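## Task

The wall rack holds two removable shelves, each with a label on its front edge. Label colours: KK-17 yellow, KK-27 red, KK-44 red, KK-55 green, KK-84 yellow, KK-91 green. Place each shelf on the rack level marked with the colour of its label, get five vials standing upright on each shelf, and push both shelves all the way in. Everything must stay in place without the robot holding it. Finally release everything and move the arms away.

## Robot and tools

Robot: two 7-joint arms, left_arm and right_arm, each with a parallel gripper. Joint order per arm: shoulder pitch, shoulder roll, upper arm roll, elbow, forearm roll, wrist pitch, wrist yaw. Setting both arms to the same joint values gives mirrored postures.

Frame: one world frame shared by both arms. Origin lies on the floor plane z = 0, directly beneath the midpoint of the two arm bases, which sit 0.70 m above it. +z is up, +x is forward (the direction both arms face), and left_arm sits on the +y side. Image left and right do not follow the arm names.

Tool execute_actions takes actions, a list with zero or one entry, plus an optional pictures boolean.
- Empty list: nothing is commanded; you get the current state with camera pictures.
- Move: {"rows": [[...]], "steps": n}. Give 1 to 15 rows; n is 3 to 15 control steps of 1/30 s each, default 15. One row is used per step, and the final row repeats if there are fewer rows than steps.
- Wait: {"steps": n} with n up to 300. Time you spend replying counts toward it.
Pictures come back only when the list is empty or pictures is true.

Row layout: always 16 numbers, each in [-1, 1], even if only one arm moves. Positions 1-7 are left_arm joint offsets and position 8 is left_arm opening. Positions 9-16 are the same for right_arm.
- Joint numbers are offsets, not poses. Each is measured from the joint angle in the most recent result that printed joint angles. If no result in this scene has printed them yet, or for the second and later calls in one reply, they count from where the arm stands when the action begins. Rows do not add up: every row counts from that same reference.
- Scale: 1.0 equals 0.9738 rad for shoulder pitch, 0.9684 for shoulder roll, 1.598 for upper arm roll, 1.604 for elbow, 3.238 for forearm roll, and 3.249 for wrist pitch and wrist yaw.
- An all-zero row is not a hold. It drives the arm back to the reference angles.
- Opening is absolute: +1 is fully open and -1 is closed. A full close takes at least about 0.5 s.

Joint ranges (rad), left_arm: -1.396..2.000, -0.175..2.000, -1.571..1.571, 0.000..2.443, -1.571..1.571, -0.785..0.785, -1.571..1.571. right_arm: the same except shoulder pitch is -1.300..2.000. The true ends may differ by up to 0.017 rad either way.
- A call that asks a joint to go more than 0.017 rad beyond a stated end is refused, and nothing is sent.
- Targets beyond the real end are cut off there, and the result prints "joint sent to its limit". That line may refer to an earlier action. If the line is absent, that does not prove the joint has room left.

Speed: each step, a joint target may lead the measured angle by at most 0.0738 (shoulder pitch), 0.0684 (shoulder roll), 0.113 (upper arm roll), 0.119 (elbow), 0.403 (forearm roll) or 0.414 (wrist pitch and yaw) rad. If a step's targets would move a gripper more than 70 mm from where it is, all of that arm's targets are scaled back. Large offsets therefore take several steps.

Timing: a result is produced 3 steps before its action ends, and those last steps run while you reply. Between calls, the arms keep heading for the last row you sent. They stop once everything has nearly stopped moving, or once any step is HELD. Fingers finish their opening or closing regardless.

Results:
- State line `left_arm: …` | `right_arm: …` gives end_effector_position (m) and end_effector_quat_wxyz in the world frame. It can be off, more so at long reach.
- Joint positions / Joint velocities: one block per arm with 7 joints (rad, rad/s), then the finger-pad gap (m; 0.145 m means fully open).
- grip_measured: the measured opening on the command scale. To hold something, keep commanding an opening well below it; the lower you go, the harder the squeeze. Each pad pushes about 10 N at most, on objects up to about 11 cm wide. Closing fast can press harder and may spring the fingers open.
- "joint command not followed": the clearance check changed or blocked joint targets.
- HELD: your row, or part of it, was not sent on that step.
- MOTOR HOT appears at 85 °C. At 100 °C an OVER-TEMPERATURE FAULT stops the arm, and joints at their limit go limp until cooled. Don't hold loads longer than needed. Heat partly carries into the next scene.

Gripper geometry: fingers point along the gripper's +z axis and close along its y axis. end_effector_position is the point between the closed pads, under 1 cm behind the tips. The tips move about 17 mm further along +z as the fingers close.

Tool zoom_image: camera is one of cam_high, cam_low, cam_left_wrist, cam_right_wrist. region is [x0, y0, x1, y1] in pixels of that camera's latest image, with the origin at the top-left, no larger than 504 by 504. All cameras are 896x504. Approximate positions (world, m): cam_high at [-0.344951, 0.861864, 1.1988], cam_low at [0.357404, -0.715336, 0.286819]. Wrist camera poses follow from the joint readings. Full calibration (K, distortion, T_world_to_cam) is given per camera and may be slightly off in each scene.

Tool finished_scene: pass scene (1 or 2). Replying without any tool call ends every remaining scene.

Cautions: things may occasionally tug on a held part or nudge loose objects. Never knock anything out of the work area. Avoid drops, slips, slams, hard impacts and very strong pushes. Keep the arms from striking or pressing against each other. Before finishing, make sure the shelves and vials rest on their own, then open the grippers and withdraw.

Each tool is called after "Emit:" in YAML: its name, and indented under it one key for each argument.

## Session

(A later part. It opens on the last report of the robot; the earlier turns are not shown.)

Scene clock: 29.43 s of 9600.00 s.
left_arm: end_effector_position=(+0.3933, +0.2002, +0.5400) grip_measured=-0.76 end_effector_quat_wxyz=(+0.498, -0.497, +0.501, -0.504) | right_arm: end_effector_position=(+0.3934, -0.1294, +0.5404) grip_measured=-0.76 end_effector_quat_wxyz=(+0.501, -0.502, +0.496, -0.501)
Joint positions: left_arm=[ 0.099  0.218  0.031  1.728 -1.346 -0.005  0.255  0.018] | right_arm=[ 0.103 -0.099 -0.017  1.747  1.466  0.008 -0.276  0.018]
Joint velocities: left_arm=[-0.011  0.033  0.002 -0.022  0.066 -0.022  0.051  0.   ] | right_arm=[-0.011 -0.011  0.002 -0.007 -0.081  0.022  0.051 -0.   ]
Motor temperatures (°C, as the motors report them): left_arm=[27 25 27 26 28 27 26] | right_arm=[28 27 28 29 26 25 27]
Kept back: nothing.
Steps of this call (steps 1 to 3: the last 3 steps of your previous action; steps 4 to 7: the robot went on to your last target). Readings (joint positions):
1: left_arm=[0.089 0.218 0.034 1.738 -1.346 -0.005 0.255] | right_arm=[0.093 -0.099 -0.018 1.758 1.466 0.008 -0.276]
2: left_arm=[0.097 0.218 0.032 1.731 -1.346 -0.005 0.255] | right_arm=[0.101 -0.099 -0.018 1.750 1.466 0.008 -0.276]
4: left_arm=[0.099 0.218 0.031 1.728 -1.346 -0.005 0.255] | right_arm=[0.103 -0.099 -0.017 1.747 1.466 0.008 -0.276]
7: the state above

Emit:
execute_actions:
  actions:
    - {"rows":[[0.005,0,0,-0.002,0,0,-0.004,-1,0.005,0,0.002,-0.002,0,-0.001,0.004,-1],[0.011,0,-0.001,-0.007,0,0,-0.005,-1,0.011,0,0.002,-0.007,0,-0.001,0.005,-1],[0.021,0,-0.003,-0.015,0,0,-0.006,-1,0.021,0,0.003,-0.016,0,-0.001,0.007,-1],[0.034,0,-0.005,-0.026,0,0,-0.008,-1,0.034,0,0.004,-0.027,0,-0.001,0.009,-1],[0.05,0,-0.008,-0.04,0,0,-0.01,-1,0.05,0,0.005,-0.041,0,-0.001,0.011,-1],[0.068,0,-0.011,-0.055,0,0,-0.012,-1,0.068,0,0.007,-0.057,0,-0.001,0.013,-1],[0.087,0,-0.014,-0.072,0,0,-0.014,-1,0.087,0,0.008,-0.074,0,-0.001,0.016,-1],[0.106,0,-0.018,-0.088,-0.001,0,-0.016,-1,0.106,0,0.01,-0.091,0.001,-0.001,0.018,-1],[0.125,0,-0.021,-0.105,-0.001,0,-0.018,-1,0.125,0,0.011,-0.108,0.001,-0.001,0.02,-1],[0.143,0,-0.024,-0.12,-0.001,0,-0.02,-1,0.143,0,0.012,-0.124,0.001,-0.001,0.022,-1],[0.159,0,-0.027,-0.134,-0.001,0,-0.021,-1,0.159,0,0.014,-0.138,0.001,-0.001,0.024,-1],[0.172,0,-0.029,-0.145,-0.001,0,-0.022,-1,0.172,0,0.015,-0.149,0.001,-0.001,0.025,-1],[0.182,0,-0.031,-0.153,-0.001,0,-0.023,-1,0.182,0,0.015,-0.158,0.001,-0.001,0.026,-1],[0.188,0,-0.032,-0.158,-0.001,0,-0.023,-1,0.188,0,0.016,-0.163,0.001,-0.001,0.026,-1],[0.19,0,-0.032,-0.16,-0.001,0,-0.023,-1,0.19,0,0.016,-0.165,0.001,-0.001,0.026,-1]]}

Emit:
execute_actions:
  actions:
    - {"steps":8}

Emit:
execute_actions:
  actions:
    - {"rows":[[0,0,0,0,0,0,0,-0.85,0,0,0,0,0,0,0,-0.85],[0,0,0,0,0,0,0,-0.78,0,0,0,0,0,0,0,-0.78],[0,0,0,0,0,0,0,-0.75,0,0,0,0,0,0,0,-0.75],[0,0,0,0,0,0,0,-0.73,0,0,0,0,0,0,0,-0.73],[0,0,0,0,0,0,0,-0.7,0,0,0,0,0,0,0,-0.7],[0,0,0,0,0,0,0,-0.66,0,0,0,0,0,0,0,-0.66],[0,0,0,0,0,0,0,-0.58,0,0,0,0,0,0,0,-0.58],[0,0,0,0,0,0,0,-0.45,0,0,0,0,0,0,0,-0.45]],"steps":13}
  pictures: true

Scene clock: 30.33 s of 9600.00 s.
left_arm: end_effector_position=(+0.4316, +0.2022, +0.5309) grip_measured=-0.76 end_effector_quat_wxyz=(+0.497, -0.501, +0.502, -0.500) | right_arm: end_effector_position=(+0.4328, -0.1285, +0.5315) grip_measured=-0.76 end_effector_quat_wxyz=(+0.500, -0.504, +0.497, -0.499)
Joint positions: left_arm=[ 0.265  0.218 -0.013  1.499 -1.349 -0.006  0.198  0.018] | right_arm=[ 0.269 -0.099  0.004  1.511  1.467  0.008 -0.212  0.018]
Joint velocities: left_arm=[ 0.275 -0.055 -0.081 -0.374 -0.022 -0.007 -0.139  0.001] | right_arm=[ 0.319  0.033  0.022 -0.369  0.007 -0.007  0.125 -0.001]
Motor temperatures (°C, as the motors report them): left_arm=[27 25 27 26 28 27 26] | right_arm=[28 27 28 29 26 25 27]
Steps of this call (steps 1 to 15: the robot went on to your last target; steps 16 to 27: the first 12 steps of this action). Readings (joint positions):
16: left_arm=[0.099 0.218 0.031 1.726 -1.346 -0.005 0.255] | right_arm=[0.103 -0.099 -0.017 1.746 1.466 0.008 -0.276]
17: left_arm=[0.102 0.218 0.031 1.720 -1.346 -0.006 0.255] | right_arm=[0.106 -0.099 -0.017 1.739 1.466 0.008 -0.275]
19: left_arm=[0.123 0.218 0.024 1.687 -1.346 -0.006 0.251] | right_arm=[0.128 -0.099 -0.014 1.705 1.466 0.008 -0.270]
23: left_arm=[0.197 0.218 0.005 1.589 -1.348 -0.006 0.228] | right_arm=[0.202 -0.099 -0.005 1.604 1.466 0.008 -0.244]
27: the state above

Scene clock: 30.60 s of 9600.00 s.
left_arm: end_effector_position=(+0.4356, +0.2025, +0.5308) grip_measured=-0.76 end_effector_quat_wxyz=(+0.498, -0.501, +0.501, -0.501) | right_arm: end_effector_position=(+0.4364, -0.1282, +0.5314) grip_measured=-0.76 end_effector_quat_wxyz=(+0.501, -0.503, +0.495, -0.500)
Joint positions: left_arm=[ 0.283  0.218 -0.018  1.475 -1.349 -0.007  0.189  0.018] | right_arm=[ 0.284 -0.099  0.005  1.488  1.467  0.008 -0.199  0.018]
Joint velocities: left_arm=[ 0.033 -0.033 -0.012  0.002 -0.022  0.051 -0.022 -0.   ] | right_arm=[-0.033 -0.011 -0.022  0.007 -0.022 -0.066 -0.022 -0.   ]
Motor temperatures (°C, as the motors report them): left_arm=[27 25 27 26 28 27 26] | right_arm=[28 27 28 29 26 25 27]
Kept back: nothing.
Steps of this call (steps 1 to 3: the last 3 steps of your previous action; steps 4 to 8: the robot went on to your last target). Readings (joint positions):
1: left_arm=[0.274 0.218 -0.016 1.486 -1.349 -0.006 0.194] | right_arm=[0.279 -0.099 0.005 1.498 1.467 0.008 -0.207]
2: left_arm=[0.280 0.218 -0.018 1.478 -1.349 -0.006 0.191] | right_arm=[0.284 -0.099 0.005 1.490 1.467 0.008 -0.204]
4: left_arm=[0.283 0.218 -0.018 1.475 -1.349 -0.007 0.189] | right_arm=[0.284 -0.099 0.005 1.488 1.467 0.008 -0.199]
8: the state above

Scene clock: 30.93 s of 9600.00 s.
left_arm: end_effector_position=(+0.4356, +0.2025, +0.5308) grip_measured=-0.45 end_effector_quat_wxyz=(+0.497, -0.500, +0.501, -0.501) | right_arm: end_effector_position=(+0.4363, -0.1282, +0.5313) grip_measured=-0.45 end_effector_quat_wxyz=(+0.501, -0.504, +0.496, -0.500)
Joint positions: left_arm=[ 0.283  0.218 -0.018  1.475 -1.349 -0.007  0.189  0.042] | right_arm=[ 0.284 -0.099  0.005  1.488  1.467  0.008 -0.199  0.042]
Joint velocities: left_arm=[-0.055  0.055 -0.007 -0.007  0.007 -0.037 -0.037 -0.   ] | right_arm=[ 0.077 -0.033  0.002 -0.007  0.037 -0.037 -0.007  0.   ]
Motor temperatures (°C, as the motors report them): left_arm=[27 25 27 26 28 27 26] | right_arm=[28 27 28 29 26 25 27]
Steps of this call (steps 1 to 10: the first 10 steps of this action). Readings (joint positions):
1: left_arm=[0.283 0.218 -0.018 1.475 -1.349 -0.007 0.189] | right_arm=[0.284 -0.099 0.005 1.488 1.467 0.008 -0.199]
2: left_arm=[0.283 0.218 -0.018 1.475 -1.349 -0.007 0.189] | right_arm=[0.284 -0.099 0.005 1.488 1.467 0.008 -0.199]
4: left_arm=[0.283 0.218 -0.018 1.475 -1.349 -0.007 0.189] | right_arm=[0.284 -0.099 0.005 1.488 1.467 0.008 -0.199]
8: left_arm=[0.283 0.218 -0.018 1.475 -1.349 -0.007 0.189] | right_arm=[0.284 -0.099 0.005 1.488 1.467 0.008 -0.199]
10: the state above
camera_calibration (this result's frames):
cam_left_wrist: T_world_to_cam=[[-0.350387, 0.00138734, -0.936604, 0.645955], [-0.15885, 0.985424, 0.060886, -0.150768], [0.923036, 0.170113, -0.34506, -0.196857], [0, 0, 0, 1]] pos_world=[0.384091, 0.181162, 0.546256]
cam_right_wrist: T_world_to_cam=[[0.340219, 0.0207826, -0.940117, 0.355496], [-0.170871, 0.984478, -0.0400731, 0.234481], [0.924692, 0.174272, 0.338489, -0.508972], [0, 0, 0, 1]] pos_world=[0.389762, -0.14953, 0.515885]

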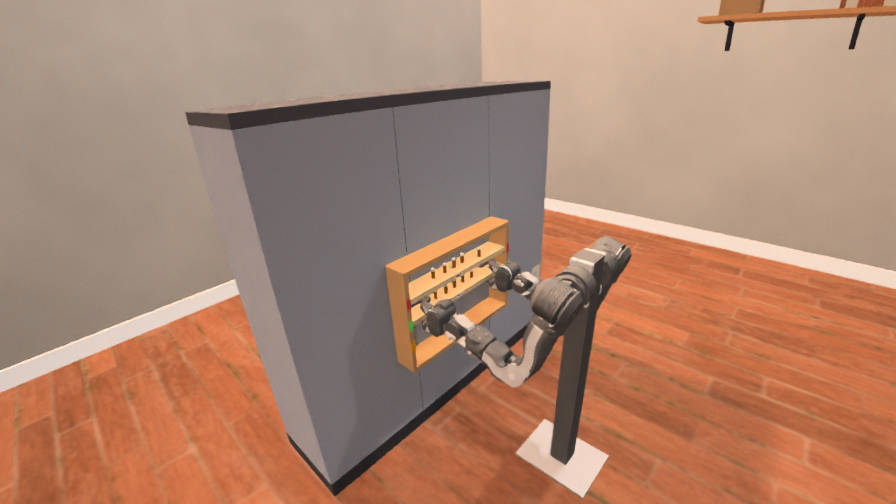

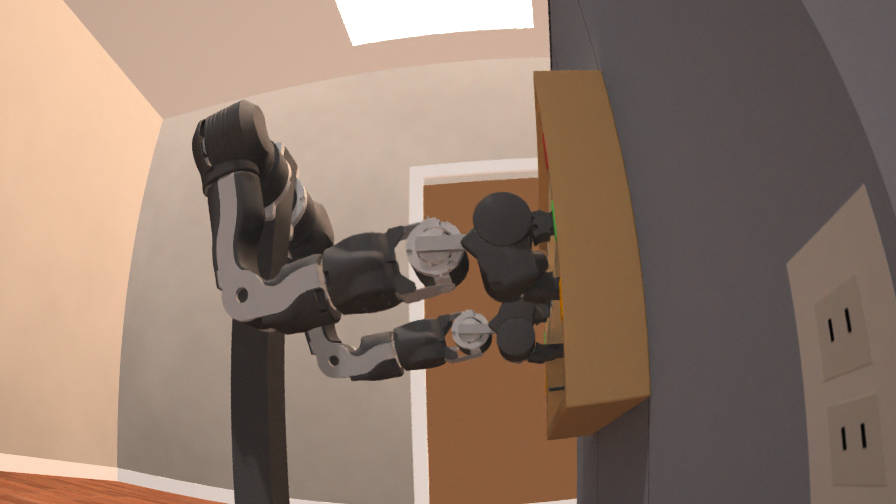

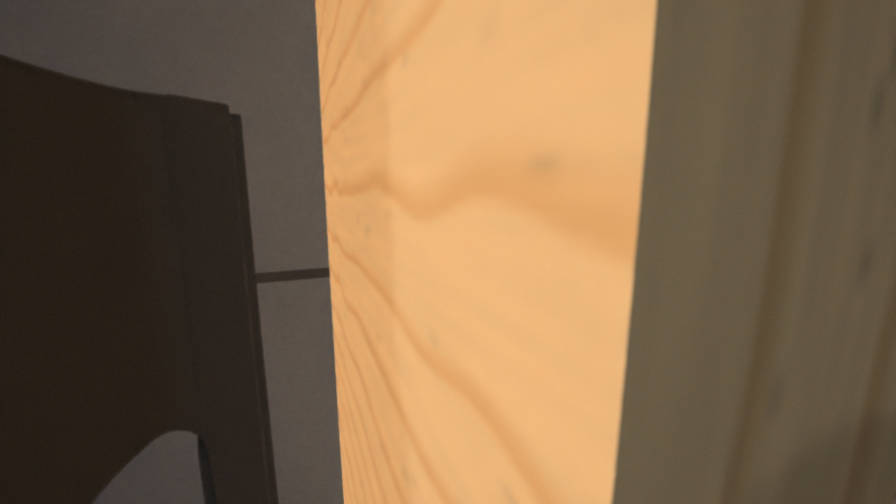

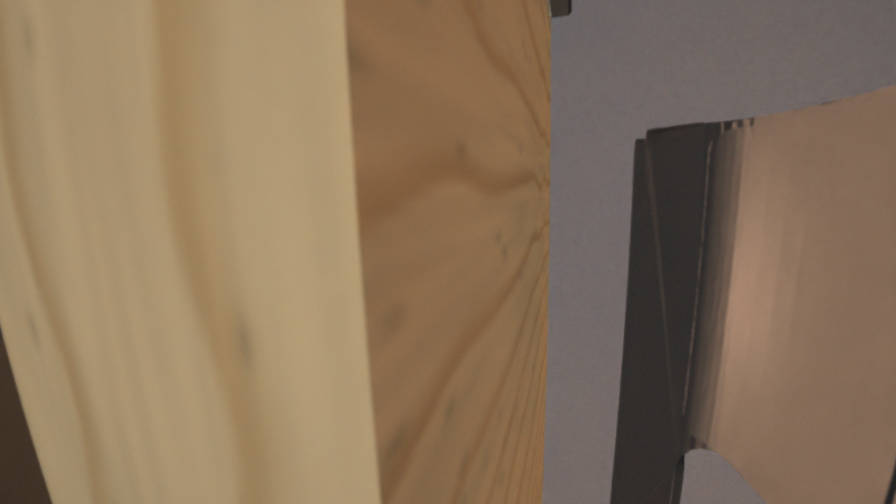

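Emit:
execute_actions:
  actions:
    - {"rows":[[-0.03,0,0.005,0.021,0,0,0.002,-0.45,-0.03,0,-0.002,0.022,0,0,-0.002,-0.45],[-0.08,0,0.013,0.057,0,0,0.004,-0.45,-0.08,0,-0.006,0.058,0,0,-0.005,-0.45],[-0.13,0,0.021,0.092,0.001,0,0.007,-0.45,-0.13,0,-0.009,0.094,0,0,-0.008,-0.45],[-0.18,0,0.029,0.127,0.001,0,0.009,-0.45,-0.18,0,-0.013,0.13,0,0,-0.011,-0.45],[-0.23,0,0.037,0.162,0.002,0,0.012,-0.45,-0.23,0,-0.016,0.167,0,0,-0.015,-0.45],[-0.28,0,0.045,0.197,0.002,0,0.015,-0.45,-0.28,0,-0.02,0.203,0,0,-0.018,-0.45],[-0.33,0,0.053,0.232,0.003,0,0.017,-0.45,-0.325,0,-0.023,0.236,0,0,-0.021,-0.45],[-0.36,0,0.06,0.262,0.003,0,0.025,-0.45,-0.355,0,-0.026,0.266,0,0,-0.029,-0.45],[-0.36,0,0.065,0.285,0.004,0,0.042,-0.45,-0.35,0,-0.029,0.29,-0.001,0,-0.046,-0.45],[-0.33,0,0.07,0.305,0.005,0,0.064,-0.45,-0.32,0,-0.031,0.31,-0.002,0,-0.068,-0.45],[-0.29,0,0.075,0.325,0.007,0,0.086,-0.45,-0.28,0,-0.033,0.33,-0.003,0,-0.09,-0.45],[-0.25,0,0.08,0.345,0.009,0,0.108,-0.45,-0.24,0,-0.035,0.35,-0.004,0,-0.112,-0.45],[-0.21,0,0.085,0.362,0.01,0,0.126,-0.45,-0.2,0,-0.037,0.367,-0.005,0,-0.13,-0.45],[-0.19,0,0.089,0.372,0.011,0,0.137,-0.45,-0.18,0,-0.039,0.377,-0.005,0,-0.141,-0.45],[-0.178,0.002,0.089,0.377,0.011,0.002,0.137,-0.45,-0.168,0,-0.039,0.382,-0.005,-0.002,-0.141,-0.45]]}

Emit:
execute_actions:
  actions:
    - {"steps":9}

Scene clock: 31.63 s of 9600.00 s.
left_arm: end_effector_position=(+0.3619, +0.2014, +0.5917) grip_measured=-0.45 end_effector_quat_wxyz=(+0.507, -0.489, +0.493, -0.510) | right_arm: end_effector_position=(+0.3620, -0.1299, +0.5935) grip_measured=-0.45 end_effector_quat_wxyz=(+0.510, -0.492, +0.488, -0.510)
Joint positions: left_arm=[ 0.04   0.217  0.106  2.014 -1.328 -0.007  0.46   0.042] | right_arm=[ 0.053 -0.099 -0.048  2.038  1.46   0.008 -0.482  0.042]
Joint velocities: left_arm=[ 1.484  0.055  0.276  1.145  0.168 -0.037  1.179  0.   ] | right_arm=[ 1.462  0.077 -0.115  1.096 -0.11   0.022 -1.311 -0.   ]
Motor temperatures (°C, as the motors report them): left_arm=[27 25 27 26 28 27 26] | right_arm=[28 27 28 29 26 25 27]
Steps of this call (steps 1 to 3: the last 3 steps of your previous action; steps 4 to 9: the robot went on to your last target; steps 10 to 21: the first 12 steps of this action). Readings (joint positions):
10: left_arm=[0.267 0.218 -0.014 1.496 -1.349 -0.007 0.190] | right_arm=[0.269 -0.099 0.004 1.510 1.467 0.008 -0.202]
11: left_arm=[0.220 0.217 -0.001 1.555 -1.349 -0.007 0.193] | right_arm=[0.224 -0.099 -0.001 1.571 1.467 0.008 -0.206]
13: left_arm=[0.104 0.218 0.025 1.671 -1.348 -0.007 0.203] | right_arm=[0.107 -0.099 -0.012 1.691 1.467 0.008 -0.218]
17: left_arm=[-0.075 0.217 0.075 1.888 -1.343 -0.007 0.247] | right_arm=[-0.067 -0.099 -0.034 1.908 1.467 0.008 -0.267]
21: the state above

Scene clock: 31.93 s of 9600.00 s.
left_arm: end_effector_position=(+0.3611, +0.2027, +0.6119) grip_measured=-0.45 end_effector_quat_wxyz=(+0.500, -0.499, +0.501, -0.501) | right_arm: end_effector_position=(+0.3611, -0.1306, +0.6117) grip_measured=-0.45 end_effector_quat_wxyz=(+0.499, -0.501, +0.498, -0.502)
Joint positions: left_arm=[ 0.108  0.221  0.126  2.078 -1.315 -0.004  0.627  0.042] | right_arm=[ 0.119 -0.099 -0.057  2.1    1.452  0.004 -0.65   0.042]
Joint velocities: left_arm=[-0.055 -0.033 -0.007 -0.027  0.007 -0.037  0.022 -0.   ] | right_arm=[-0.055 -0.055  0.007 -0.002  0.037 -0.066 -0.007  0.   ]
Motor temperatures (°C, as the motors report them): left_arm=[27 25 27 26 28 27 26] | right_arm=[28 27 28 29 26 25 27]
Kept back: nothing.
Steps of this call (steps 1 to 3: the last 3 steps of your previous action; steps 4 to 9: the robot went on to your last target). Readings (joint positions):
1: left_arm=[0.087 0.217 0.116 2.054 -1.323 -0.007 0.517] | right_arm=[0.099 -0.099 -0.052 2.076 1.456 0.008 -0.539]
2: left_arm=[0.116 0.219 0.124 2.082 -1.319 -0.007 0.560] | right_arm=[0.127 -0.099 -0.055 2.103 1.454 0.008 -0.583]
4: left_arm=[0.116 0.221 0.126 2.087 -1.316 -0.005 0.603] | right_arm=[0.128 -0.099 -0.057 2.108 1.452 0.005 -0.626]
8: left_arm=[0.108 0.221 0.126 2.078 -1.315 -0.004 0.627] | right_arm=[0.119 -0.099 -0.057 2.100 1.452 0.004 -0.650]
9: the state above

Emit:
execute_actions:
  actions:
    - {"rows":[[0.029,0,-0.006,-0.024,-0.002,0,-0.005,-0.45,0.028,0,0.003,-0.024,0.001,0,0.005,-0.45],[0.066,0,-0.015,-0.055,-0.003,0,-0.011,-0.45,0.064,0,0.006,-0.055,0.001,0,0.011,-0.45],[0.103,0,-0.023,-0.085,-0.005,0,-0.016,-0.45,0.1,0,0.01,-0.086,0.002,0,0.016,-0.45],[0.139,0,-0.031,-0.115,-0.006,0,-0.021,-0.45,0.135,0,0.013,-0.116,0.003,0,0.021,-0.45],[0.176,0,-0.038,-0.146,-0.008,0,-0.025,-0.45,0.17,0,0.016,-0.147,0.004,0,0.026,-0.45],[0.212,0,-0.046,-0.176,-0.009,0,-0.029,-0.45,0.206,0,0.02,-0.178,0.004,0,0.03,-0.45],[0.243,0,-0.052,-0.202,-0.01,0,-0.033,-0.45,0.236,0,0.023,-0.203,0.005,0,0.034,-0.45],[0.267,0,-0.057,-0.221,-0.011,0,-0.035,-0.45,0.258,0,0.025,-0.223,0.005,0,0.036,-0.45],[0.284,0,-0.06,-0.236,-0.011,0,-0.037,-0.45,0.275,0,0.026,-0.238,0.005,0,0.038,-0.45],[0.293,0,-0.062,-0.243,-0.011,0,-0.037,-0.45,0.284,0,0.027,-0.245,0.005,0,0.038,-0.45]]}

Emit:
execute_actions:
  actions:
    - {"rows":[[0,0,0,0,0,0,0,-0.52,0,0,0,0,0,0,0,-0.52],[0,0,0,0,0,0,0,-0.58,0,0,0,0,0,0,0,-0.58],[0,0,0,0,0,0,0,-0.63,0,0,0,0,0,0,0,-0.63],[0,0,0,0,0,0,0,-0.67,0,0,0,0,0,0,0,-0.67],[0,0,0,0,0,0,0,-0.71,0,0,0,0,0,0,0,-0.71],[0,0,0,0,0,0,0,-0.74,0,0,0,0,0,0,0,-0.74],[0,0,0,0,0,0,0,-0.77,0,0,0,0,0,0,0,-0.77],[0,0,0,0,0,0,0,-0.82,0,0,0,0,0,0,0,-0.82],[0,0,0,0,0,0,0,-0.9,0,0,0,0,0,0,0,-0.9],[0,0,0,0,0,0,0,-1,0,0,0,0,0,0,0,-1]],"steps":14}

Scene clock: 32.80 s of 9600.00 s.
left_arm: end_effector_position=(+0.4336, +0.2035, +0.6071) grip_measured=-0.45 end_effector_quat_wxyz=(+0.501, -0.499, +0.500, -0.501) | right_arm: end_effector_position=(+0.4338, -0.1291, +0.6071) grip_measured=-0.45 end_effector_quat_wxyz=(+0.500, -0.502, +0.497, -0.501)
Joint positions: left_arm=[ 0.395  0.221  0.029  1.69  -1.349 -0.004  0.514  0.042] | right_arm=[ 0.398 -0.099 -0.016  1.709  1.467  0.004 -0.534  0.042]
Joint velocities: left_arm=[ 0.055  0.055 -0.002  0.012  0.022 -0.007  0.11  -0.   ] | right_arm=[-0.143 -0.011  0.007  0.002  0.007 -0.081 -0.007 -0.   ]
Motor temperatures (°C, as the motors report them): left_arm=[27 25 27 26 28 27 26] | right_arm=[28 27 28 29 26 24 27]
Steps of this call (steps 1 to 14: the robot went on to your last target; steps 15 to 26: the first 12 steps of this action). Readings (joint positions):
15: left_arm=[0.124 0.221 0.121 2.057 -1.317 -0.004 0.623] | right_arm=[0.134 -0.099 -0.055 2.079 1.453 0.004 -0.644]
16: left_arm=[0.165 0.221 0.107 2.003 -1.320 -0.004 0.612] | right_arm=[0.174 -0.099 -0.050 2.026 1.453 0.004 -0.633]
18: left_arm=[0.244 0.221 0.079 1.900 -1.329 -0.004 0.583] | right_arm=[0.253 -0.099 -0.039 1.920 1.458 0.004 -0.606]
22: left_arm=[0.368 0.221 0.037 1.727 -1.346 -0.004 0.532] | right_arm=[0.371 -0.099 -0.019 1.746 1.466 0.004 -0.552]
26: the state above

Scene clock: 33.27 s of 9600.00 s.
left_arm: end_effector_position=(+0.4336, +0.2035, +0.6059) grip_measured=-0.76 end_effector_quat_wxyz=(+0.499, -0.500, +0.501, -0.499) | right_arm: end_effector_position=(+0.4338, -0.1294, +0.6067) grip_measured=-0.76 end_effector_quat_wxyz=(+0.499, -0.502, +0.498, -0.501)
Joint positions: left_arm=[ 0.394  0.221  0.029  1.689 -1.349 -0.004  0.519  0.018] | right_arm=[ 0.398 -0.099 -0.016  1.709  1.466  0.004 -0.537  0.018]
Joint velocities: left_arm=[-0.033 -0.011 -0.017 -0.007  0.037 -0.007 -0.095 -0.   ] | right_arm=[-0.077 -0.033 -0.002 -0.012  0.007 -0.037  0.022  0.   ]
Motor temperatures (°C, as the motors report them): left_arm=[27 25 27 26 28 27 26] | right_arm=[28 27 28 29 26 24 27]
Steps of this call (steps 1 to 3: the last 3 steps of your previous action; steps 4 to 14: the first 11 steps of this action, its rows measured from where the robot was after step 3). Readings (joint positions):
3: left_arm=[0.395 0.221 0.029 1.690 -1.349 -0.004 0.513] | right_arm=[0.398 -0.099 -0.016 1.709 1.467 0.004 -0.533]
4: left_arm=[0.395 0.221 0.029 1.690 -1.349 -0.004 0.513] | right_arm=[0.398 -0.099 -0.016 1.709 1.467 0.004 -0.533]
5: left_arm=[0.395 0.221 0.029 1.690 -1.349 -0.004 0.513] | right_arm=[0.398 -0.099 -0.016 1.709 1.467 0.004 -0.533]
7: left_arm=[0.395 0.221 0.029 1.690 -1.349 -0.004 0.513] | right_arm=[0.398 -0.099 -0.016 1.709 1.467 0.004 -0.533]
11: left_arm=[0.394 0.221 0.029 1.689 -1.349 -0.004 0.519] | right_arm=[0.398 -0.099 -0.016 1.709 1.467 0.004 -0.537]
14: the state above

Emit:
execute_actions:
  actions:
    - {"rows":[[-0.002,0,0,0.002,0,0,-0.001,-1,-0.002,0,0,0.002,0,0,0.001,-1],[-0.008,0,0.002,0.008,0,0,0,-1,-0.008,0,-0.001,0.008,0,0,0,-1],[-0.017,0,0.004,0.017,0,0,0.002,-1,-0.017,0,-0.001,0.017,0,0,-0.002,-1],[-0.03,0,0.006,0.029,0.001,0,0.004,-1,-0.029,0,-0.002,0.029,0,0,-0.004,-1],[-0.046,0,0.009,0.044,0.001,0,0.006,-1,-0.044,0,-0.004,0.044,0,0,-0.007,-1],[-0.063,0,0.013,0.06,0.002,0,0.009,-1,-0.061,0,-0.005,0.06,-0.001,0,-0.01,-1],[-0.082,0,0.017,0.078,0.002,0,0.012,-1,-0.079,0,-0.007,0.078,-0.001,0,-0.013,-1],[-0.1,0,0.021,0.096,0.003,0,0.015,-1,-0.098,0,-0.008,0.097,-0.001,0,-0.016,-1],[-0.119,0,0.025,0.114,0.004,0,0.017,-1,-0.116,0,-0.01,0.115,-0.002,0,-0.019,-1],[-0.137,0,0.028,0.131,0.004,0,0.02,-1,-0.133,0,-0.011,0.131,-0.002,0,-0.022,-1],[-0.152,0,0.032,0.145,0.005,0,0.022,-1,-0.148,0,-0.013,0.146,-0.002,0,-0.024,-1],[-0.165,0,0.034,0.157,0.005,0,0.024,-1,-0.16,0,-0.014,0.158,-0.003,0,-0.026,-1],[-0.174,0,0.036,0.167,0.006,0,0.025,-1,-0.169,0,-0.014,0.167,-0.003,0,-0.028,-1],[-0.18,0,0.038,0.172,0.006,0,0.026,-1,-0.175,0,-0.015,0.173,-0.003,0,-0.029,-1],[-0.182,0,0.038,0.174,0.006,0,0.026,-1,-0.177,0,-0.015,0.175,-0.003,0,-0.029,-1]]}

Emit:
execute_actions:
  actions:
    - {"steps":7}

Emit:
execute_actions:
  actions:
    - {"rows":[[0.001,0,0.002,0.006,0,0,-0.002,-1,0.001,0,0,0.006,0,0,0.002,-1],[-0.005,0,0.004,0.01,0.001,0,-0.001,-1,-0.005,0,-0.001,0.01,0,0,0.001,-1],[-0.014,0,0.006,0.018,0.001,0,0,-1,-0.014,0,-0.002,0.018,0,0,0,-1],[-0.027,0,0.009,0.029,0.002,0,0.002,-1,-0.026,0,-0.003,0.029,-0.001,0,-0.002,-1],[-0.043,0,0.012,0.041,0.003,0,0.003,-1,-0.041,0,-0.004,0.042,-0.001,0,-0.003,-1],[-0.06,0,0.016,0.055,0.003,0,0.005,-1,-0.058,0,-0.006,0.056,-0.001,0,-0.005,-1],[-0.079,0,0.02,0.071,0.004,0,0.007,-1,-0.076,0,-0.007,0.072,-0.002,0,-0.007,-1],[-0.098,0,0.025,0.086,0.005,0,0.01,-1,-0.095,0,-0.009,0.087,-0.002,0,-0.01,-1],[-0.117,0,0.029,0.102,0.006,0,0.012,-1,-0.113,0,-0.01,0.103,-0.003,0,-0.012,-1],[-0.134,0,0.033,0.116,0.007,0,0.014,-1,-0.13,0,-0.012,0.117,-0.003,0,-0.014,-1],[-0.15,0,0.036,0.128,0.008,0,0.016,-1,-0.145,0,-0.013,0.13,-0.003,0,-0.016,-1],[-0.163,0,0.039,0.139,0.009,0,0.017,-1,-0.157,0,-0.014,0.141,-0.004,0,-0.017,-1],[-0.172,0,0.041,0.147,0.01,0,0.018,-1,-0.166,0,-0.015,0.149,-0.004,0,-0.018,-1],[-0.178,0,0.043,0.151,0.01,0,0.019,-1,-0.172,0,-0.016,0.153,-0.004,0,-0.019,-1],[-0.18,0,0.043,0.153,0.01,0,0.019,-1,-0.174,0,-0.016,0.155,-0.004,0,-0.019,-1]]}

Emit:
execute_actions:
  actions:
    - {"steps":7}

Scene clock: 34.27 s of 9600.00 s.
left_arm: end_effector_position=(+0.3907, +0.2010, +0.6130) grip_measured=-0.76 end_effector_quat_wxyz=(+0.501, -0.495, +0.500, -0.503) | right_arm: end_effector_position=(+0.3905, -0.1309, +0.6127) grip_measured=-0.76 end_effector_quat_wxyz=(+0.500, -0.500, +0.497, -0.503)
Joint positions: left_arm=[ 0.232  0.22   0.08   1.933 -1.336 -0.003  0.595  0.018] | right_arm=[ 0.24  -0.099 -0.037  1.954  1.46   0.007 -0.62   0.018]
Joint velocities: left_arm=[-0.385 -0.077  0.105  0.457  0.037  0.022  0.198 -0.   ] | right_arm=[-0.253  0.055 -0.076  0.491 -0.051  0.022 -0.154  0.   ]
Motor temperatures (°C, as the motors report them): left_arm=[28 25 27 26 28 27 26] | right_arm=[28 27 28 29 26 24 27]
Steps of this call (steps 1 to 3: the last 3 steps of your previous action; steps 4 to 15: the robot went on to your last target; steps 16 to 18: nothing new was sent; steps 19 to 30: the first 12 steps of this action). Readings (joint positions):
19: left_arm=[0.393 0.221 0.029 1.689 -1.349 -0.004 0.519] | right_arm=[0.398 -0.099 -0.016 1.709 1.466 0.004 -0.537]
20: left_arm=[0.389 0.221 0.030 1.694 -1.348 -0.004 0.520] | right_arm=[0.394 -0.099 -0.016 1.713 1.466 0.005 -0.538]
22: left_arm=[0.366 0.221 0.035 1.726 -1.347 -0.003 0.528] | right_arm=[0.371 -0.099 -0.017 1.746 1.465 0.005 -0.547]
26: left_arm=[0.294 0.220 0.059 1.831 -1.343 -0.003 0.564] | right_arm=[0.300 -0.099 -0.028 1.852 1.464 0.006 -0.586]
30: the state above

Scene clock: 34.50 s of 9600.00 s.
left_arm: end_effector_position=(+0.3856, +0.2005, +0.6136) grip_measured=-0.76 end_effector_quat_wxyz=(+0.500, -0.496, +0.502, -0.502) | right_arm: end_effector_position=(+0.3854, -0.1315, +0.6131) grip_measured=-0.76 end_effector_quat_wxyz=(+0.498, -0.501, +0.499, -0.502)
Joint positions: left_arm=[ 0.215  0.22   0.087  1.962 -1.332 -0.003  0.611  0.018] | right_arm=[ 0.223 -0.099 -0.039  1.984  1.459  0.007 -0.638  0.018]
Joint velocities: left_arm=[ 0.033  0.077 -0.012 -0.002  0.022 -0.037 -0.037  0.   ] | right_arm=[-0.055 -0.033 -0.012 -0.007 -0.066  0.007 -0.037  0.   ]
Motor temperatures (°C, as the motors report them): left_arm=[28 25 27 26 28 27 26] | right_arm=[28 27 28 29 26 24 27]
Kept back: nothing.
Steps of this call (steps 1 to 3: the last 3 steps of your previous action; steps 4 to 7: the robot went on to your last target). Readings (joint positions):
1: left_arm=[0.223 0.220 0.084 1.948 -1.334 -0.003 0.600] | right_arm=[0.231 -0.099 -0.038 1.970 1.460 0.007 -0.627]
2: left_arm=[0.217 0.220 0.086 1.958 -1.333 -0.003 0.604] | right_arm=[0.226 -0.099 -0.038 1.980 1.460 0.007 -0.632]
4: left_arm=[0.215 0.220 0.087 1.962 -1.332 -0.003 0.609] | right_arm=[0.223 -0.099 -0.039 1.984 1.459 0.007 -0.636]
7: the state above

Scene clock: 34.90 s of 9600.00 s.
left_arm: end_effector_position=(+0.3437, +0.1991, +0.6203) grip_measured=-0.76 end_effector_quat_wxyz=(+0.501, -0.493, +0.502, -0.504) | right_arm: end_effector_position=(+0.3433, -0.1322, +0.6195) grip_measured=-0.76 end_effector_quat_wxyz=(+0.500, -0.500, +0.498, -0.502)
Joint positions: left_arm=[ 0.055  0.22   0.144  2.177 -1.306 -0.003  0.666  0.018] | right_arm=[ 0.068 -0.099 -0.061  2.201  1.452  0.013 -0.696  0.018]
Joint velocities: left_arm=[-0.319  0.033  0.095  0.432  0.037  0.066  0.051 -0.   ] | right_arm=[-0.253 -0.055 -0.051  0.422 -0.037 -0.007 -0.11   0.   ]
Motor temperatures (°C, as the motors report them): left_arm=[28 25 27 26 28 27 26] | right_arm=[28 27 28 29 26 24 27]
Steps of this call (steps 1 to 12: the first 12 steps of this action). Readings (joint positions):
1: left_arm=[0.215 0.220 0.087 1.962 -1.332 -0.003 0.611] | right_arm=[0.223 -0.099 -0.039 1.985 1.459 0.008 -0.639]
2: left_arm=[0.212 0.220 0.088 1.966 -1.332 -0.003 0.612] | right_arm=[0.220 -0.099 -0.039 1.990 1.459 0.009 -0.641]
4: left_arm=[0.189 0.220 0.096 1.997 -1.329 -0.003 0.619] | right_arm=[0.197 -0.099 -0.042 2.019 1.459 0.009 -0.647]
8: left_arm=[0.119 0.220 0.121 2.090 -1.319 -0.003 0.641] | right_arm=[0.129 -0.099 -0.052 2.113 1.457 0.011 -0.670]
12: the state above

Scene clock: 35.13 s of 9600.00 s.
left_arm: end_effector_position=(+0.3390, +0.1989, +0.6214) grip_measured=-0.76 end_effector_quat_wxyz=(+0.500, -0.494, +0.502, -0.504) | right_arm: end_effector_position=(+0.3385, -0.1324, +0.6204) grip_measured=-0.76 end_effector_quat_wxyz=(+0.499, -0.501, +0.498, -0.502)
Joint positions: left_arm=[ 0.039  0.22   0.152  2.201 -1.3   -0.003  0.678  0.018] | right_arm=[ 0.052 -0.099 -0.064  2.226  1.45   0.013 -0.709  0.018]
Joint velocities: left_arm=[ 0.033 -0.011 -0.012 -0.007  0.022  0.022 -0.081  0.   ] | right_arm=[-0.011  0.121 -0.012 -0.002 -0.022 -0.007 -0.007 -0.   ]
Motor temperatures (°C, as the motors report them): left_arm=[28 25 27 26 28 27 26] | right_arm=[28 27 28 29 26 24 27]
Kept back: nothing.
Steps of this call (steps 1 to 3: the last 3 steps of your previous action; steps 4 to 7: the robot went on to your last target). Readings (joint positions):
1: left_arm=[0.046 0.220 0.148 2.190 -1.303 -0.003 0.670] | right_arm=[0.059 -0.099 -0.062 2.215 1.451 0.013 -0.701]
2: left_arm=[0.041 0.220 0.150 2.198 -1.301 -0.003 0.673] | right_arm=[0.054 -0.099 -0.063 2.224 1.450 0.013 -0.704]
4: left_arm=[0.039 0.220 0.152 2.201 -1.300 -0.003 0.676] | right_arm=[0.052 -0.099 -0.064 2.226 1.450 0.013 -0.707]
7: the state above

Emit:
execute_actions:
  actions:
    - {"rows":[[-0.001,0,0.002,0.002,0,0,-0.009,-1,-0.001,0,0,0.002,0,-0.002,0.01,-1],[-0.009,0,0,-0.002,0,0,-0.018,-1,-0.009,0,0.001,-0.002,0,-0.002,0.019,-1],[-0.023,0,-0.002,-0.009,-0.001,0,-0.03,-1,-0.023,0,0.002,-0.009,0,-0.002,0.031,-1],[-0.04,0,-0.004,-0.017,-0.002,0,-0.043,-1,-0.041,0,0.003,-0.017,0,-0.002,0.044,-1],[-0.062,0,-0.008,-0.027,-0.002,0,-0.057,-1,-0.063,0,0.004,-0.028,0.001,-0.002,0.058,-1],[-0.086,0,-0.011,-0.039,-0.003,0,-0.071,-1,-0.087,0,0.006,-0.039,0.001,-0.002,0.072,-1],[-0.113,0,-0.015,-0.051,-0.004,0,-0.086,-1,-0.114,0,0.007,-0.052,0.001,-0.002,0.087,-1],[-0.139,0,-0.019,-0.064,-0.005,0,-0.1,-1,-0.141,0,0.009,-0.065,0.002,-0.002,0.101,-1],[-0.166,0,-0.023,-0.076,-0.006,0,-0.113,-1,-0.168,0,0.01,-0.078,0.002,-0.002,0.114,-1],[-0.19,0,-0.027,-0.088,-0.007,0,-0.124,-1,-0.192,0,0.012,-0.089,0.002,-0.002,0.125,-1],[-0.212,0,-0.03,-0.098,-0.008,0,-0.132,-1,-0.214,0,0.013,-0.1,0.003,-0.002,0.134,-1],[-0.23,0,-0.032,-0.106,-0.008,0,-0.138,-1,-0.232,0,0.014,-0.108,0.003,-0.002,0.14,-1],[-0.243,0,-0.034,-0.113,-0.009,0,-0.141,-1,-0.246,0,0.015,-0.115,0.003,-0.002,0.143,-1],[-0.251,0,-0.036,-0.117,-0.009,0,-0.142,-1,-0.254,0,0.016,-0.119,0.003,-0.002,0.144,-1],[-0.254,0,-0.036,-0.118,-0.009,0,-0.142,-1,-0.257,0,0.016,-0.12,0.003,-0.002,0.144,-1]]}

Emit:
execute_actions:
  actions:
    - {"steps":8}

Scene clock: 35.90 s of 9600.00 s.
left_arm: end_effector_position=(+0.3306, +0.1995, +0.5467) grip_measured=-0.76 end_effector_quat_wxyz=(+0.496, -0.498, +0.503, -0.503) | right_arm: end_effector_position=(+0.3305, -0.1316, +0.5470) grip_measured=-0.76 end_effector_quat_wxyz=(+0.498, -0.503, +0.498, -0.500)
Joint positions: left_arm=[-0.189  0.22   0.102  2.03  -1.324 -0.002  0.283  0.018] | right_arm=[-0.178 -0.099 -0.044  2.053  1.457  0.012 -0.309  0.018]
Joint velocities: left_arm=[-0.451  0.033 -0.095 -0.339 -0.11  -0.037 -0.52   0.   ] | right_arm=[-0.407  0.077  0.037 -0.32   0.095 -0.007  0.52  -0.001]
Motor temperatures (°C, as the motors report them): left_arm=[28 25 27 26 28 27 27] | right_arm=[28 27 28 29 26 24 27]
Steps of this call (steps 1 to 11: the robot went on to your last target; steps 12 to 23: the first 12 steps of this action). Readings (joint positions):
12: left_arm=[0.038 0.220 0.152 2.201 -1.300 -0.003 0.674] | right_arm=[0.051 -0.099 -0.064 2.226 1.450 0.013 -0.704]
13: left_arm=[0.033 0.220 0.152 2.200 -1.300 -0.003 0.657] | right_arm=[0.045 -0.099 -0.064 2.225 1.450 0.013 -0.686]
15: left_arm=[0.004 0.220 0.148 2.180 -1.302 -0.003 0.591] | right_arm=[0.016 -0.099 -0.064 2.205 1.450 0.013 -0.620]
19: left_arm=[-0.098 0.220 0.124 2.100 -1.313 -0.003 0.426] | right_arm=[-0.087 -0.099 -0.053 2.125 1.453 0.013 -0.452]
23: the state above

Scene clock: 36.17 s of 9600.00 s.
left_arm: end_effector_position=(+0.3282, +0.1993, +0.5381) grip_measured=-0.76 end_effector_quat_wxyz=(+0.497, -0.498, +0.503, -0.503) | right_arm: end_effector_position=(+0.3280, -0.1319, +0.5382) grip_measured=-0.76 end_effector_quat_wxyz=(+0.498, -0.503, +0.498, -0.501)
Joint positions: left_arm=[-0.212  0.22   0.095  2.008 -1.328 -0.002  0.236  0.018] | right_arm=[-0.203 -0.099 -0.04   2.031  1.458  0.012 -0.261  0.018]
Joint velocities: left_arm=[-0.011 -0.055  0.012  0.002  0.081 -0.007 -0.022  0.   ] | right_arm=[ 0.055  0.011 -0.012  0.002  0.066 -0.081 -0.051 -0.   ]
Motor temperatures (°C, as the motors report them): left_arm=[28 25 27 26 28 27 27] | right_arm=[28 27 28 29 26 24 27]
Kept back: nothing.
Steps of this call (steps 1 to 3: the last 3 steps of your previous action; steps 4 to 8: the robot went on to your last target). Readings (joint positions):
1: left_arm=[-0.202 0.220 0.100 2.019 -1.326 -0.002 0.265] | right_arm=[-0.193 -0.099 -0.042 2.041 1.457 0.012 -0.290]
2: left_arm=[-0.210 0.220 0.097 2.011 -1.327 -0.002 0.254] | right_arm=[-0.201 -0.099 -0.041 2.034 1.458 0.012 -0.279]
4: left_arm=[-0.213 0.220 0.095 2.008 -1.328 -0.002 0.244] | right_arm=[-0.204 -0.099 -0.040 2.031 1.458 0.012 -0.269]
8: the state above

Emit:
execute_actions:
  actions: []

Scene clock: 36.60 s of 9600.00 s.
left_arm: end_effector_position=(+0.3282, +0.1993, +0.5381) grip_measured=-0.76 end_effector_quat_wxyz=(+0.497, -0.498, +0.503, -0.503) | right_arm: end_effector_position=(+0.3280, -0.1319, +0.5382) grip_measured=-0.76 end_effector_quat_wxyz=(+0.498, -0.503, +0.498, -0.501)
Joint positions: left_arm=[-0.212  0.22   0.095  2.008 -1.328 -0.002  0.236  0.018] | right_arm=[-0.203 -0.099 -0.04   2.031  1.458  0.012 -0.261  0.018]
Joint velocities: left_arm=[ 0.077  0.011  0.002 -0.007 -0.037  0.066 -0.007  0.   ] | right_arm=[ 0.033 -0.033  0.002 -0.017 -0.081 -0.037  0.007  0.   ]
Motor temperatures (°C, as the motors report them): left_arm=[28 25 27 26 28 27 27] | right_arm=[28 27 28 29 26 24 27]
Kept back: nothing.
Steps of this call (steps 1 to 13: the robot went on to your last target). Readings (joint positions):
1: left_arm=[-0.212 0.220 0.095 2.008 -1.328 -0.002 0.236] | right_arm=[-0.203 -0.099 -0.040 2.031 1.458 0.012 -0.261]
2: left_arm=[-0.212 0.220 0.095 2.008 -1.328 -0.002 0.236] | right_arm=[-0.203 -0.099 -0.040 2.031 1.458 0.012 -0.261]
4: left_arm=[-0.212 0.220 0.095 2.008 -1.328 -0.002 0.236] | right_arm=[-0.203 -0.099 -0.040 2.031 1.458 0.012 -0.261]
8: left_arm=[-0.212 0.220 0.095 2.008 -1.328 -0.002 0.236] | right_arm=[-0.203 -0.099 -0.040 2.031 1.458 0.012 -0.261]
13: the state above
camera_calibration (this result's frames):
cam_left_wrist: T_world_to_cam=[[-0.347875, 0.00470891, -0.937529, 0.614208], [-0.152535, 0.986379, 0.0615532, -0.167793], [0.925049, 0.164419, -0.342419, -0.0956629], [0, 0, 0, 1]] pos_world=[0.276567, 0.178344, 0.55341]
cam_right_wrist: T_world_to_cam=[[0.336139, 0.0172184, -0.941655, 0.400702], [-0.16331, 0.985752, -0.0402714, 0.2177], [0.927545, 0.167319, 0.334162, -0.409992], [0, 0, 0, 1]] pos_world=[0.281148, -0.152898, 0.523094]

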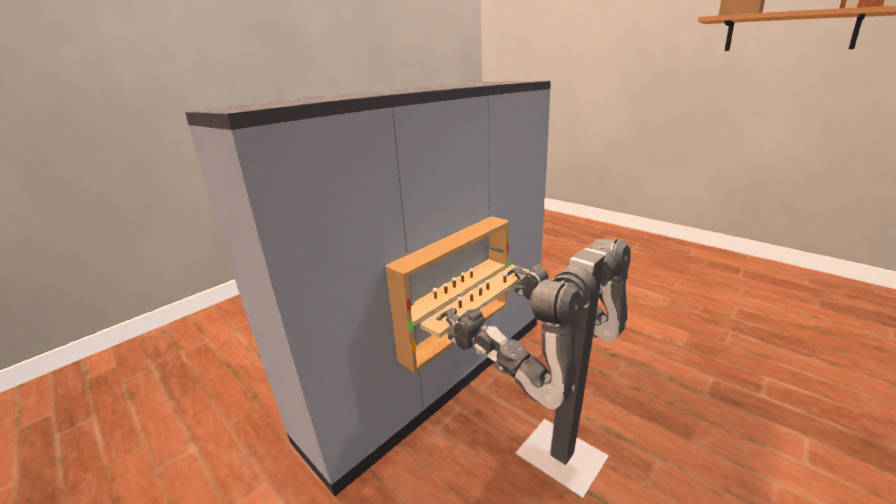

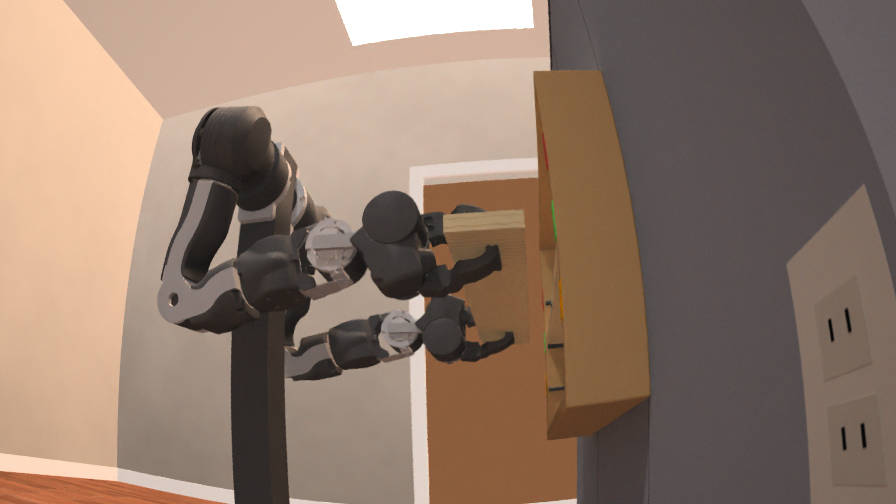

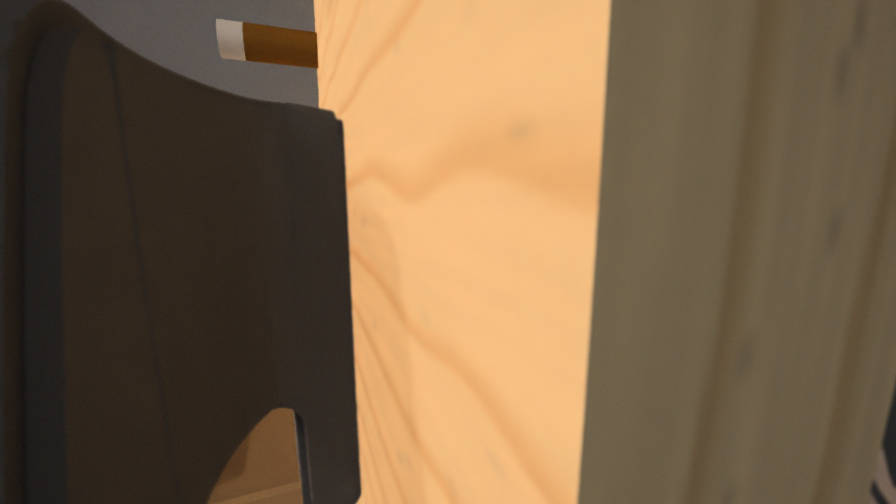

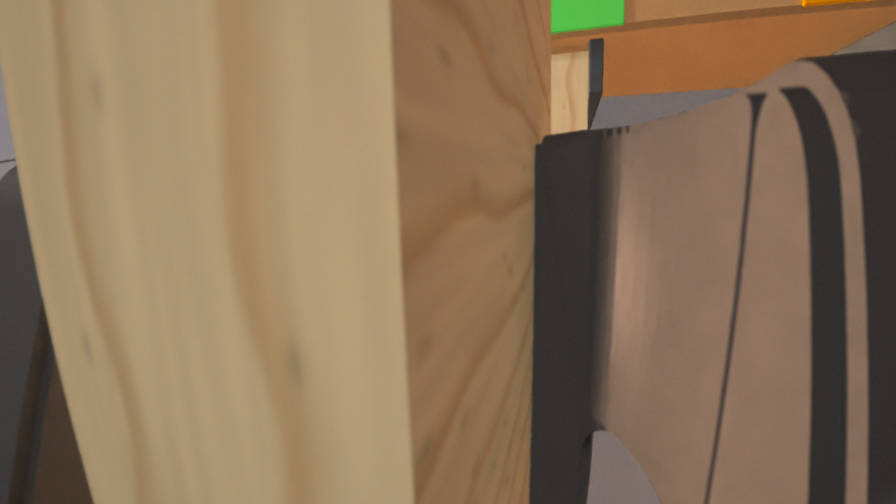

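Emit:
execute_actions:
  actions:
    - {"rows":[[0,0,-0.001,-0.002,0,0,-0.006,-1,0,0,0,-0.002,0,0,0.006,-1],[0.002,0,-0.002,-0.009,0,0,-0.013,-1,0.001,0,0.001,-0.009,0,0,0.013,-1],[0.004,0,-0.006,-0.022,-0.001,0,-0.021,-1,0.004,0,0.003,-0.023,0,0,0.021,-1],[0.007,0,-0.01,-0.038,-0.001,0,-0.031,-1,0.006,0,0.004,-0.039,0.001,0,0.031,-1],[0.011,0,-0.014,-0.056,-0.002,0,-0.042,-1,0.009,0,0.006,-0.057,0.001,0,0.043,-1],[0.015,0,-0.02,-0.079,-0.002,0,-0.053,-1,0.013,0,0.009,-0.08,0.001,0,0.054,-1],[0.019,0,-0.025,-0.101,-0.003,0,-0.064,-1,0.016,0,0.012,-0.103,0.002,0,0.065,-1],[0.024,0,-0.031,-0.124,-0.004,0,-0.074,-1,0.02,0,0.014,-0.125,0.002,0,0.076,-1],[0.028,0,-0.036,-0.146,-0.005,0,-0.084,-1,0.023,0,0.017,-0.148,0.003,0,0.085,-1],[0.032,0,-0.042,-0.169,-0.005,0,-0.092,-1,0.027,0,0.02,-0.171,0.003,0,0.093,-1],[0.036,0,-0.046,-0.187,-0.006,0,-0.099,-1,0.03,0,0.022,-0.189,0.003,0,0.1,-1],[0.039,0,-0.05,-0.202,-0.006,0,-0.103,-1,0.032,0,0.023,-0.205,0.004,0,0.105,-1],[0.041,0,-0.054,-0.216,-0.007,0,-0.105,-1,0.035,0,0.025,-0.219,0.004,0,0.107,-1],[0.043,0,-0.055,-0.223,-0.007,0,-0.106,-1,0.036,0,0.026,-0.226,0.004,0,0.108,-1],[0.043,0,-0.056,-0.225,-0.007,0,-0.106,-1,0.036,0,0.026,-0.228,0.004,0,0.108,-1]]}

Emit:
execute_actions:
  actions:
    - {"steps":10}

Emit:
execute_actions:
  actions:
    - {"rows":[[0.002,0,0,-0.001,0,0,0,-1,0.002,0,0,-0.001,0,0,0,-1],[0.009,0,-0.001,-0.005,0,0,0,-1,0.009,0,0,-0.005,0,0,0,-1],[0.023,0,-0.002,-0.012,0,0,0,-1,0.022,0,0.001,-0.012,0,0,0,-1],[0.039,0,-0.004,-0.021,0,0,0,-1,0.038,0,0.002,-0.021,0,0,0,-1],[0.057,0,-0.006,-0.03,0,0,0,-1,0.056,0,0.002,-0.03,0,0,0,-1],[0.08,0,-0.009,-0.043,0,0,0,-1,0.078,0,0.003,-0.043,0,0,0,-1],[0.103,0,-0.011,-0.055,0,0,0,-1,0.1,0,0.004,-0.055,0,0,0,-1],[0.125,0,-0.014,-0.067,0,0,0.001,-1,0.123,0,0.005,-0.067,0,0,-0.001,-1],[0.148,0,-0.016,-0.079,0,0,0.001,-1,0.145,0,0.006,-0.079,0,0,-0.001,-1],[0.171,0,-0.019,-0.091,0,0,0.001,-1,0.167,0,0.007,-0.091,0,0,-0.001,-1],[0.189,0,-0.021,-0.101,0,0,0.001,-1,0.185,0,0.007,-0.101,0,0,-0.001,-1],[0.205,0,-0.022,-0.11,0,0,0.001,-1,0.201,0,0.008,-0.11,0,0,-0.001,-1],[0.219,0,-0.024,-0.117,0,0,0.001,-1,0.214,0,0.009,-0.117,0,0,-0.001,-1],[0.226,0,-0.025,-0.121,0,0,0.001,-1,0.221,0,0.009,-0.121,0,0,-0.001,-1],[0.228,0,-0.025,-0.122,0,0,0.001,-1,0.223,0,0.009,-0.122,0,0,-0.001,-1]]}

Emit:
execute_actions:
  actions:
    - {"steps":10}
  pictures: true

Scene clock: 37.43 s of 9600.00 s.
left_arm: end_effector_position=(+0.3402, +0.2003, +0.4699) grip_measured=-0.76 end_effector_quat_wxyz=(+0.494, -0.503, +0.504, -0.499) | right_arm: end_effector_position=(+0.3402, -0.1320, +0.4703) grip_measured=-0.76 end_effector_quat_wxyz=(+0.496, -0.505, +0.501, -0.497)
Joint positions: left_arm=[-0.181  0.22   0.018  1.683 -1.346 -0.001 -0.054  0.018] | right_arm=[-0.179 -0.099 -0.003  1.703  1.467  0.012  0.034  0.018]
Joint velocities: left_arm=[-0.011 -0.055 -0.1   -0.564 -0.007  0.007 -0.3    0.   ] | right_arm=[ 0.011  0.011  0.042 -0.589  0.037  0.066  0.256 -0.   ]
Motor temperatures (°C, as the motors report them): left_arm=[28 25 27 26 28 27 27] | right_arm=[28 27 28 29 26 24 27]
Steps of this call (steps 1 to 13: the robot went on to your last target; steps 14 to 25: the first 12 steps of this action). Readings (joint positions):
14: left_arm=[-0.212 0.220 0.095 2.006 -1.328 -0.002 0.234] | right_arm=[-0.203 -0.099 -0.040 2.030 1.458 0.012 -0.259]
15: left_arm=[-0.212 0.220 0.094 1.998 -1.328 -0.002 0.223] | right_arm=[-0.204 -0.099 -0.040 2.022 1.458 0.012 -0.248]
17: left_arm=[-0.208 0.220 0.083 1.953 -1.330 -0.001 0.178] | right_arm=[-0.200 -0.099 -0.035 1.975 1.459 0.012 -0.202]
21: left_arm=[-0.194 0.220 0.048 1.812 -1.339 -0.001 0.054] | right_arm=[-0.189 -0.099 -0.019 1.833 1.462 0.012 -0.073]
25: the state above

Scene clock: 37.77 s of 9600.00 s.
left_arm: end_effector_position=(+0.3411, +0.2000, +0.4625) grip_measured=-0.76 end_effector_quat_wxyz=(+0.495, -0.502, +0.504, -0.499) | right_arm: end_effector_position=(+0.3410, -0.1322, +0.4624) grip_measured=-0.76 end_effector_quat_wxyz=(+0.496, -0.505, +0.501, -0.497)
Joint positions: left_arm=[-0.174  0.22   0.008  1.642 -1.349  0.001 -0.091  0.018] | right_arm=[-0.173 -0.099  0.001  1.661  1.468  0.012  0.071  0.018]
Joint velocities: left_arm=[ 0.055  0.011 -0.002 -0.017 -0.007 -0.007 -0.066  0.   ] | right_arm=[ 0.011  0.033 -0.007  0.002  0.066  0.022 -0.051 -0.   ]
Motor temperatures (°C, as the motors report them): left_arm=[28 25 27 26 28 27 27] | right_arm=[28 27 28 29 26 24 28]
Kept back: nothing.
Steps of this call (steps 1 to 3: the last 3 steps of your previous action; steps 4 to 10: the robot went on to your last target). Readings (joint positions):
1: left_arm=[-0.179 0.220 0.013 1.662 -1.348 0.000 -0.068] | right_arm=[-0.177 -0.099 -0.001 1.680 1.467 0.012 0.049]
2: left_arm=[-0.178 0.220 0.009 1.647 -1.349 0.001 -0.076] | right_arm=[-0.176 -0.099 0.001 1.666 1.468 0.012 0.056]
4: left_arm=[-0.177 0.220 0.008 1.642 -1.349 0.001 -0.083] | right_arm=[-0.176 -0.099 0.001 1.661 1.468 0.012 0.064]
8: left_arm=[-0.174 0.220 0.008 1.642 -1.349 0.001 -0.090] | right_arm=[-0.173 -0.099 0.001 1.661 1.468 0.012 0.071]
10: the state above

Scene clock: 38.17 s of 9600.00 s.
left_arm: end_effector_position=(+0.3831, +0.2023, +0.4634) grip_measured=-0.76 end_effector_quat_wxyz=(+0.497, -0.502, +0.503, -0.498) | right_arm: end_effector_position=(+0.3830, -0.1305, +0.4630) grip_measured=-0.76 end_effector_quat_wxyz=(+0.498, -0.505, +0.500, -0.497)
Joint positions: left_arm=[ 0.021  0.22  -0.026  1.467 -1.349  0.001 -0.077  0.018] | right_arm=[ 0.019 -0.099  0.013  1.486  1.468  0.01   0.056  0.018]
Joint velocities: left_arm=[ 0.429  0.055 -0.032 -0.315 -0.007  0.007  0.066  0.   ] | right_arm=[ 0.319 -0.033  0.012 -0.349 -0.007 -0.051 -0.037 -0.   ]
Motor temperatures (°C, as the motors report them): left_arm=[28 25 27 26 28 27 27] | right_arm=[28 27 28 29 26 24 28]
Steps of this call (steps 1 to 12: the first 12 steps of this action). Readings (joint positions):
1: left_arm=[-0.174 0.220 0.008 1.641 -1.349 0.001 -0.088] | right_arm=[-0.173 -0.099 0.001 1.661 1.468 0.012 0.069]
2: left_arm=[-0.172 0.220 0.008 1.637 -1.349 0.001 -0.087] | right_arm=[-0.171 -0.099 0.001 1.656 1.468 0.012 0.068]
4: left_arm=[-0.147 0.220 0.003 1.607 -1.349 0.001 -0.082] | right_arm=[-0.147 -0.099 0.002 1.627 1.468 0.012 0.063]
8: left_arm=[-0.055 0.220 -0.012 1.537 -1.349 0.001 -0.078] | right_arm=[-0.056 -0.099 0.008 1.556 1.468 0.011 0.058]
12: the state above

Scene clock: 38.50 s of 9600.00 s.
left_arm: end_effector_position=(+0.3883, +0.2024, +0.4644) grip_measured=-0.76 end_effector_quat_wxyz=(+0.498, -0.501, +0.502, -0.498) | right_arm: end_effector_position=(+0.3882, -0.1305, +0.4641) grip_measured=-0.76 end_effector_quat_wxyz=(+0.498, -0.504, +0.500, -0.497)
Joint positions: left_arm=[ 0.045  0.22  -0.03   1.446 -1.349  0.001 -0.076  0.018] | right_arm=[ 0.043 -0.099  0.015  1.465  1.468  0.01   0.056  0.018]
Joint velocities: left_arm=[-0.077 -0.055 -0.007  0.007 -0.007  0.007 -0.051 -0.   ] | right_arm=[-0.055  0.055 -0.002 -0.032 -0.037  0.022 -0.022  0.   ]
Motor temperatures (°C, as the motors report them): left_arm=[28 25 27 26 28 27 27] | right_arm=[28 27 28 29 26 24 28]
Kept back: nothing.
Steps of this call (steps 1 to 3: the last 3 steps of your previous action; steps 4 to 10: the robot went on to your last target). Readings (joint positions):
1: left_arm=[0.034 0.220 -0.028 1.455 -1.349 0.001 -0.076] | right_arm=[0.032 -0.099 0.014 1.474 1.468 0.010 0.056]
2: left_arm=[0.042 0.220 -0.030 1.448 -1.349 0.001 -0.076] | right_arm=[0.040 -0.099 0.015 1.467 1.468 0.010 0.056]
4: left_arm=[0.045 0.220 -0.030 1.447 -1.349 0.001 -0.076] | right_arm=[0.043 -0.099 0.015 1.466 1.468 0.010 0.056]
8: left_arm=[0.045 0.220 -0.030 1.446 -1.349 0.001 -0.076] | right_arm=[0.043 -0.099 0.015 1.465 1.468 0.010 0.056]
10: the state above
camera_calibration (this result's frames):
cam_left_wrist: T_world_to_cam=[[-0.353657, 0.00295244, -0.93537, 0.567564], [-0.161441, 0.984795, 0.0641481, -0.15453], [0.921338, 0.173693, -0.347803, -0.174942], [0, 0, 0, 1]] pos_world=[0.336956, 0.180891, 0.47995]
cam_right_wrist: T_world_to_cam=[[0.330862, 0.0227189, -0.943406, 0.314159], [-0.166939, 0.985352, -0.0348182, 0.222022], [0.928796, 0.169011, 0.329808, -0.439568], [0, 0, 0, 1]] pos_world=[0.34139, -0.151615, 0.449083]

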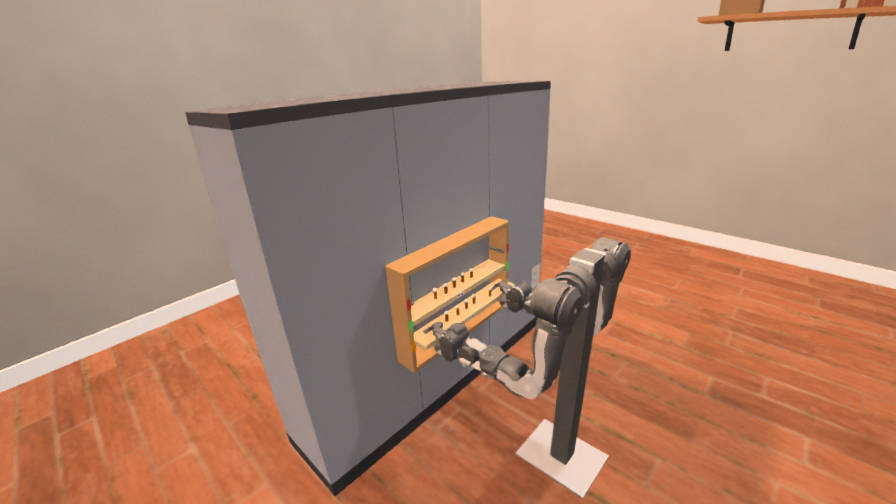

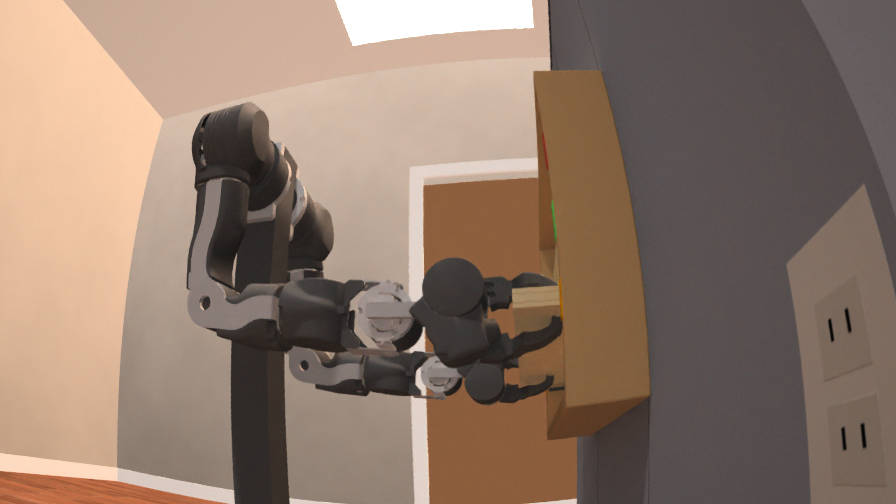

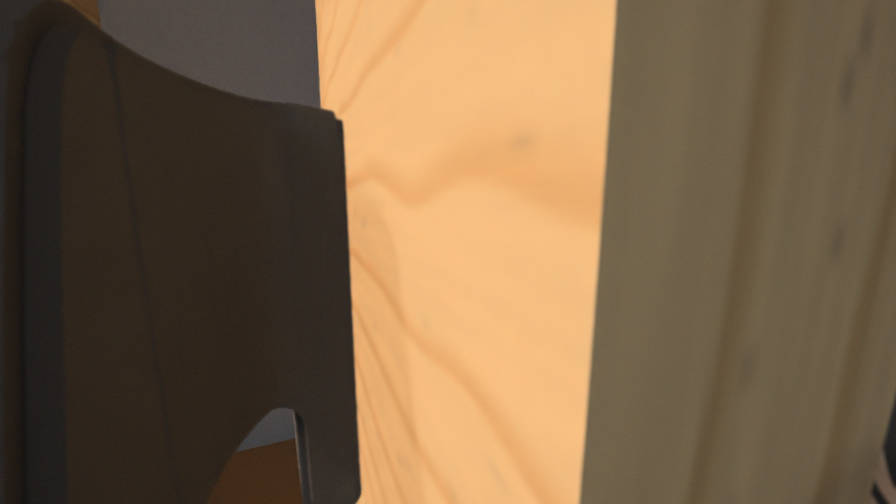

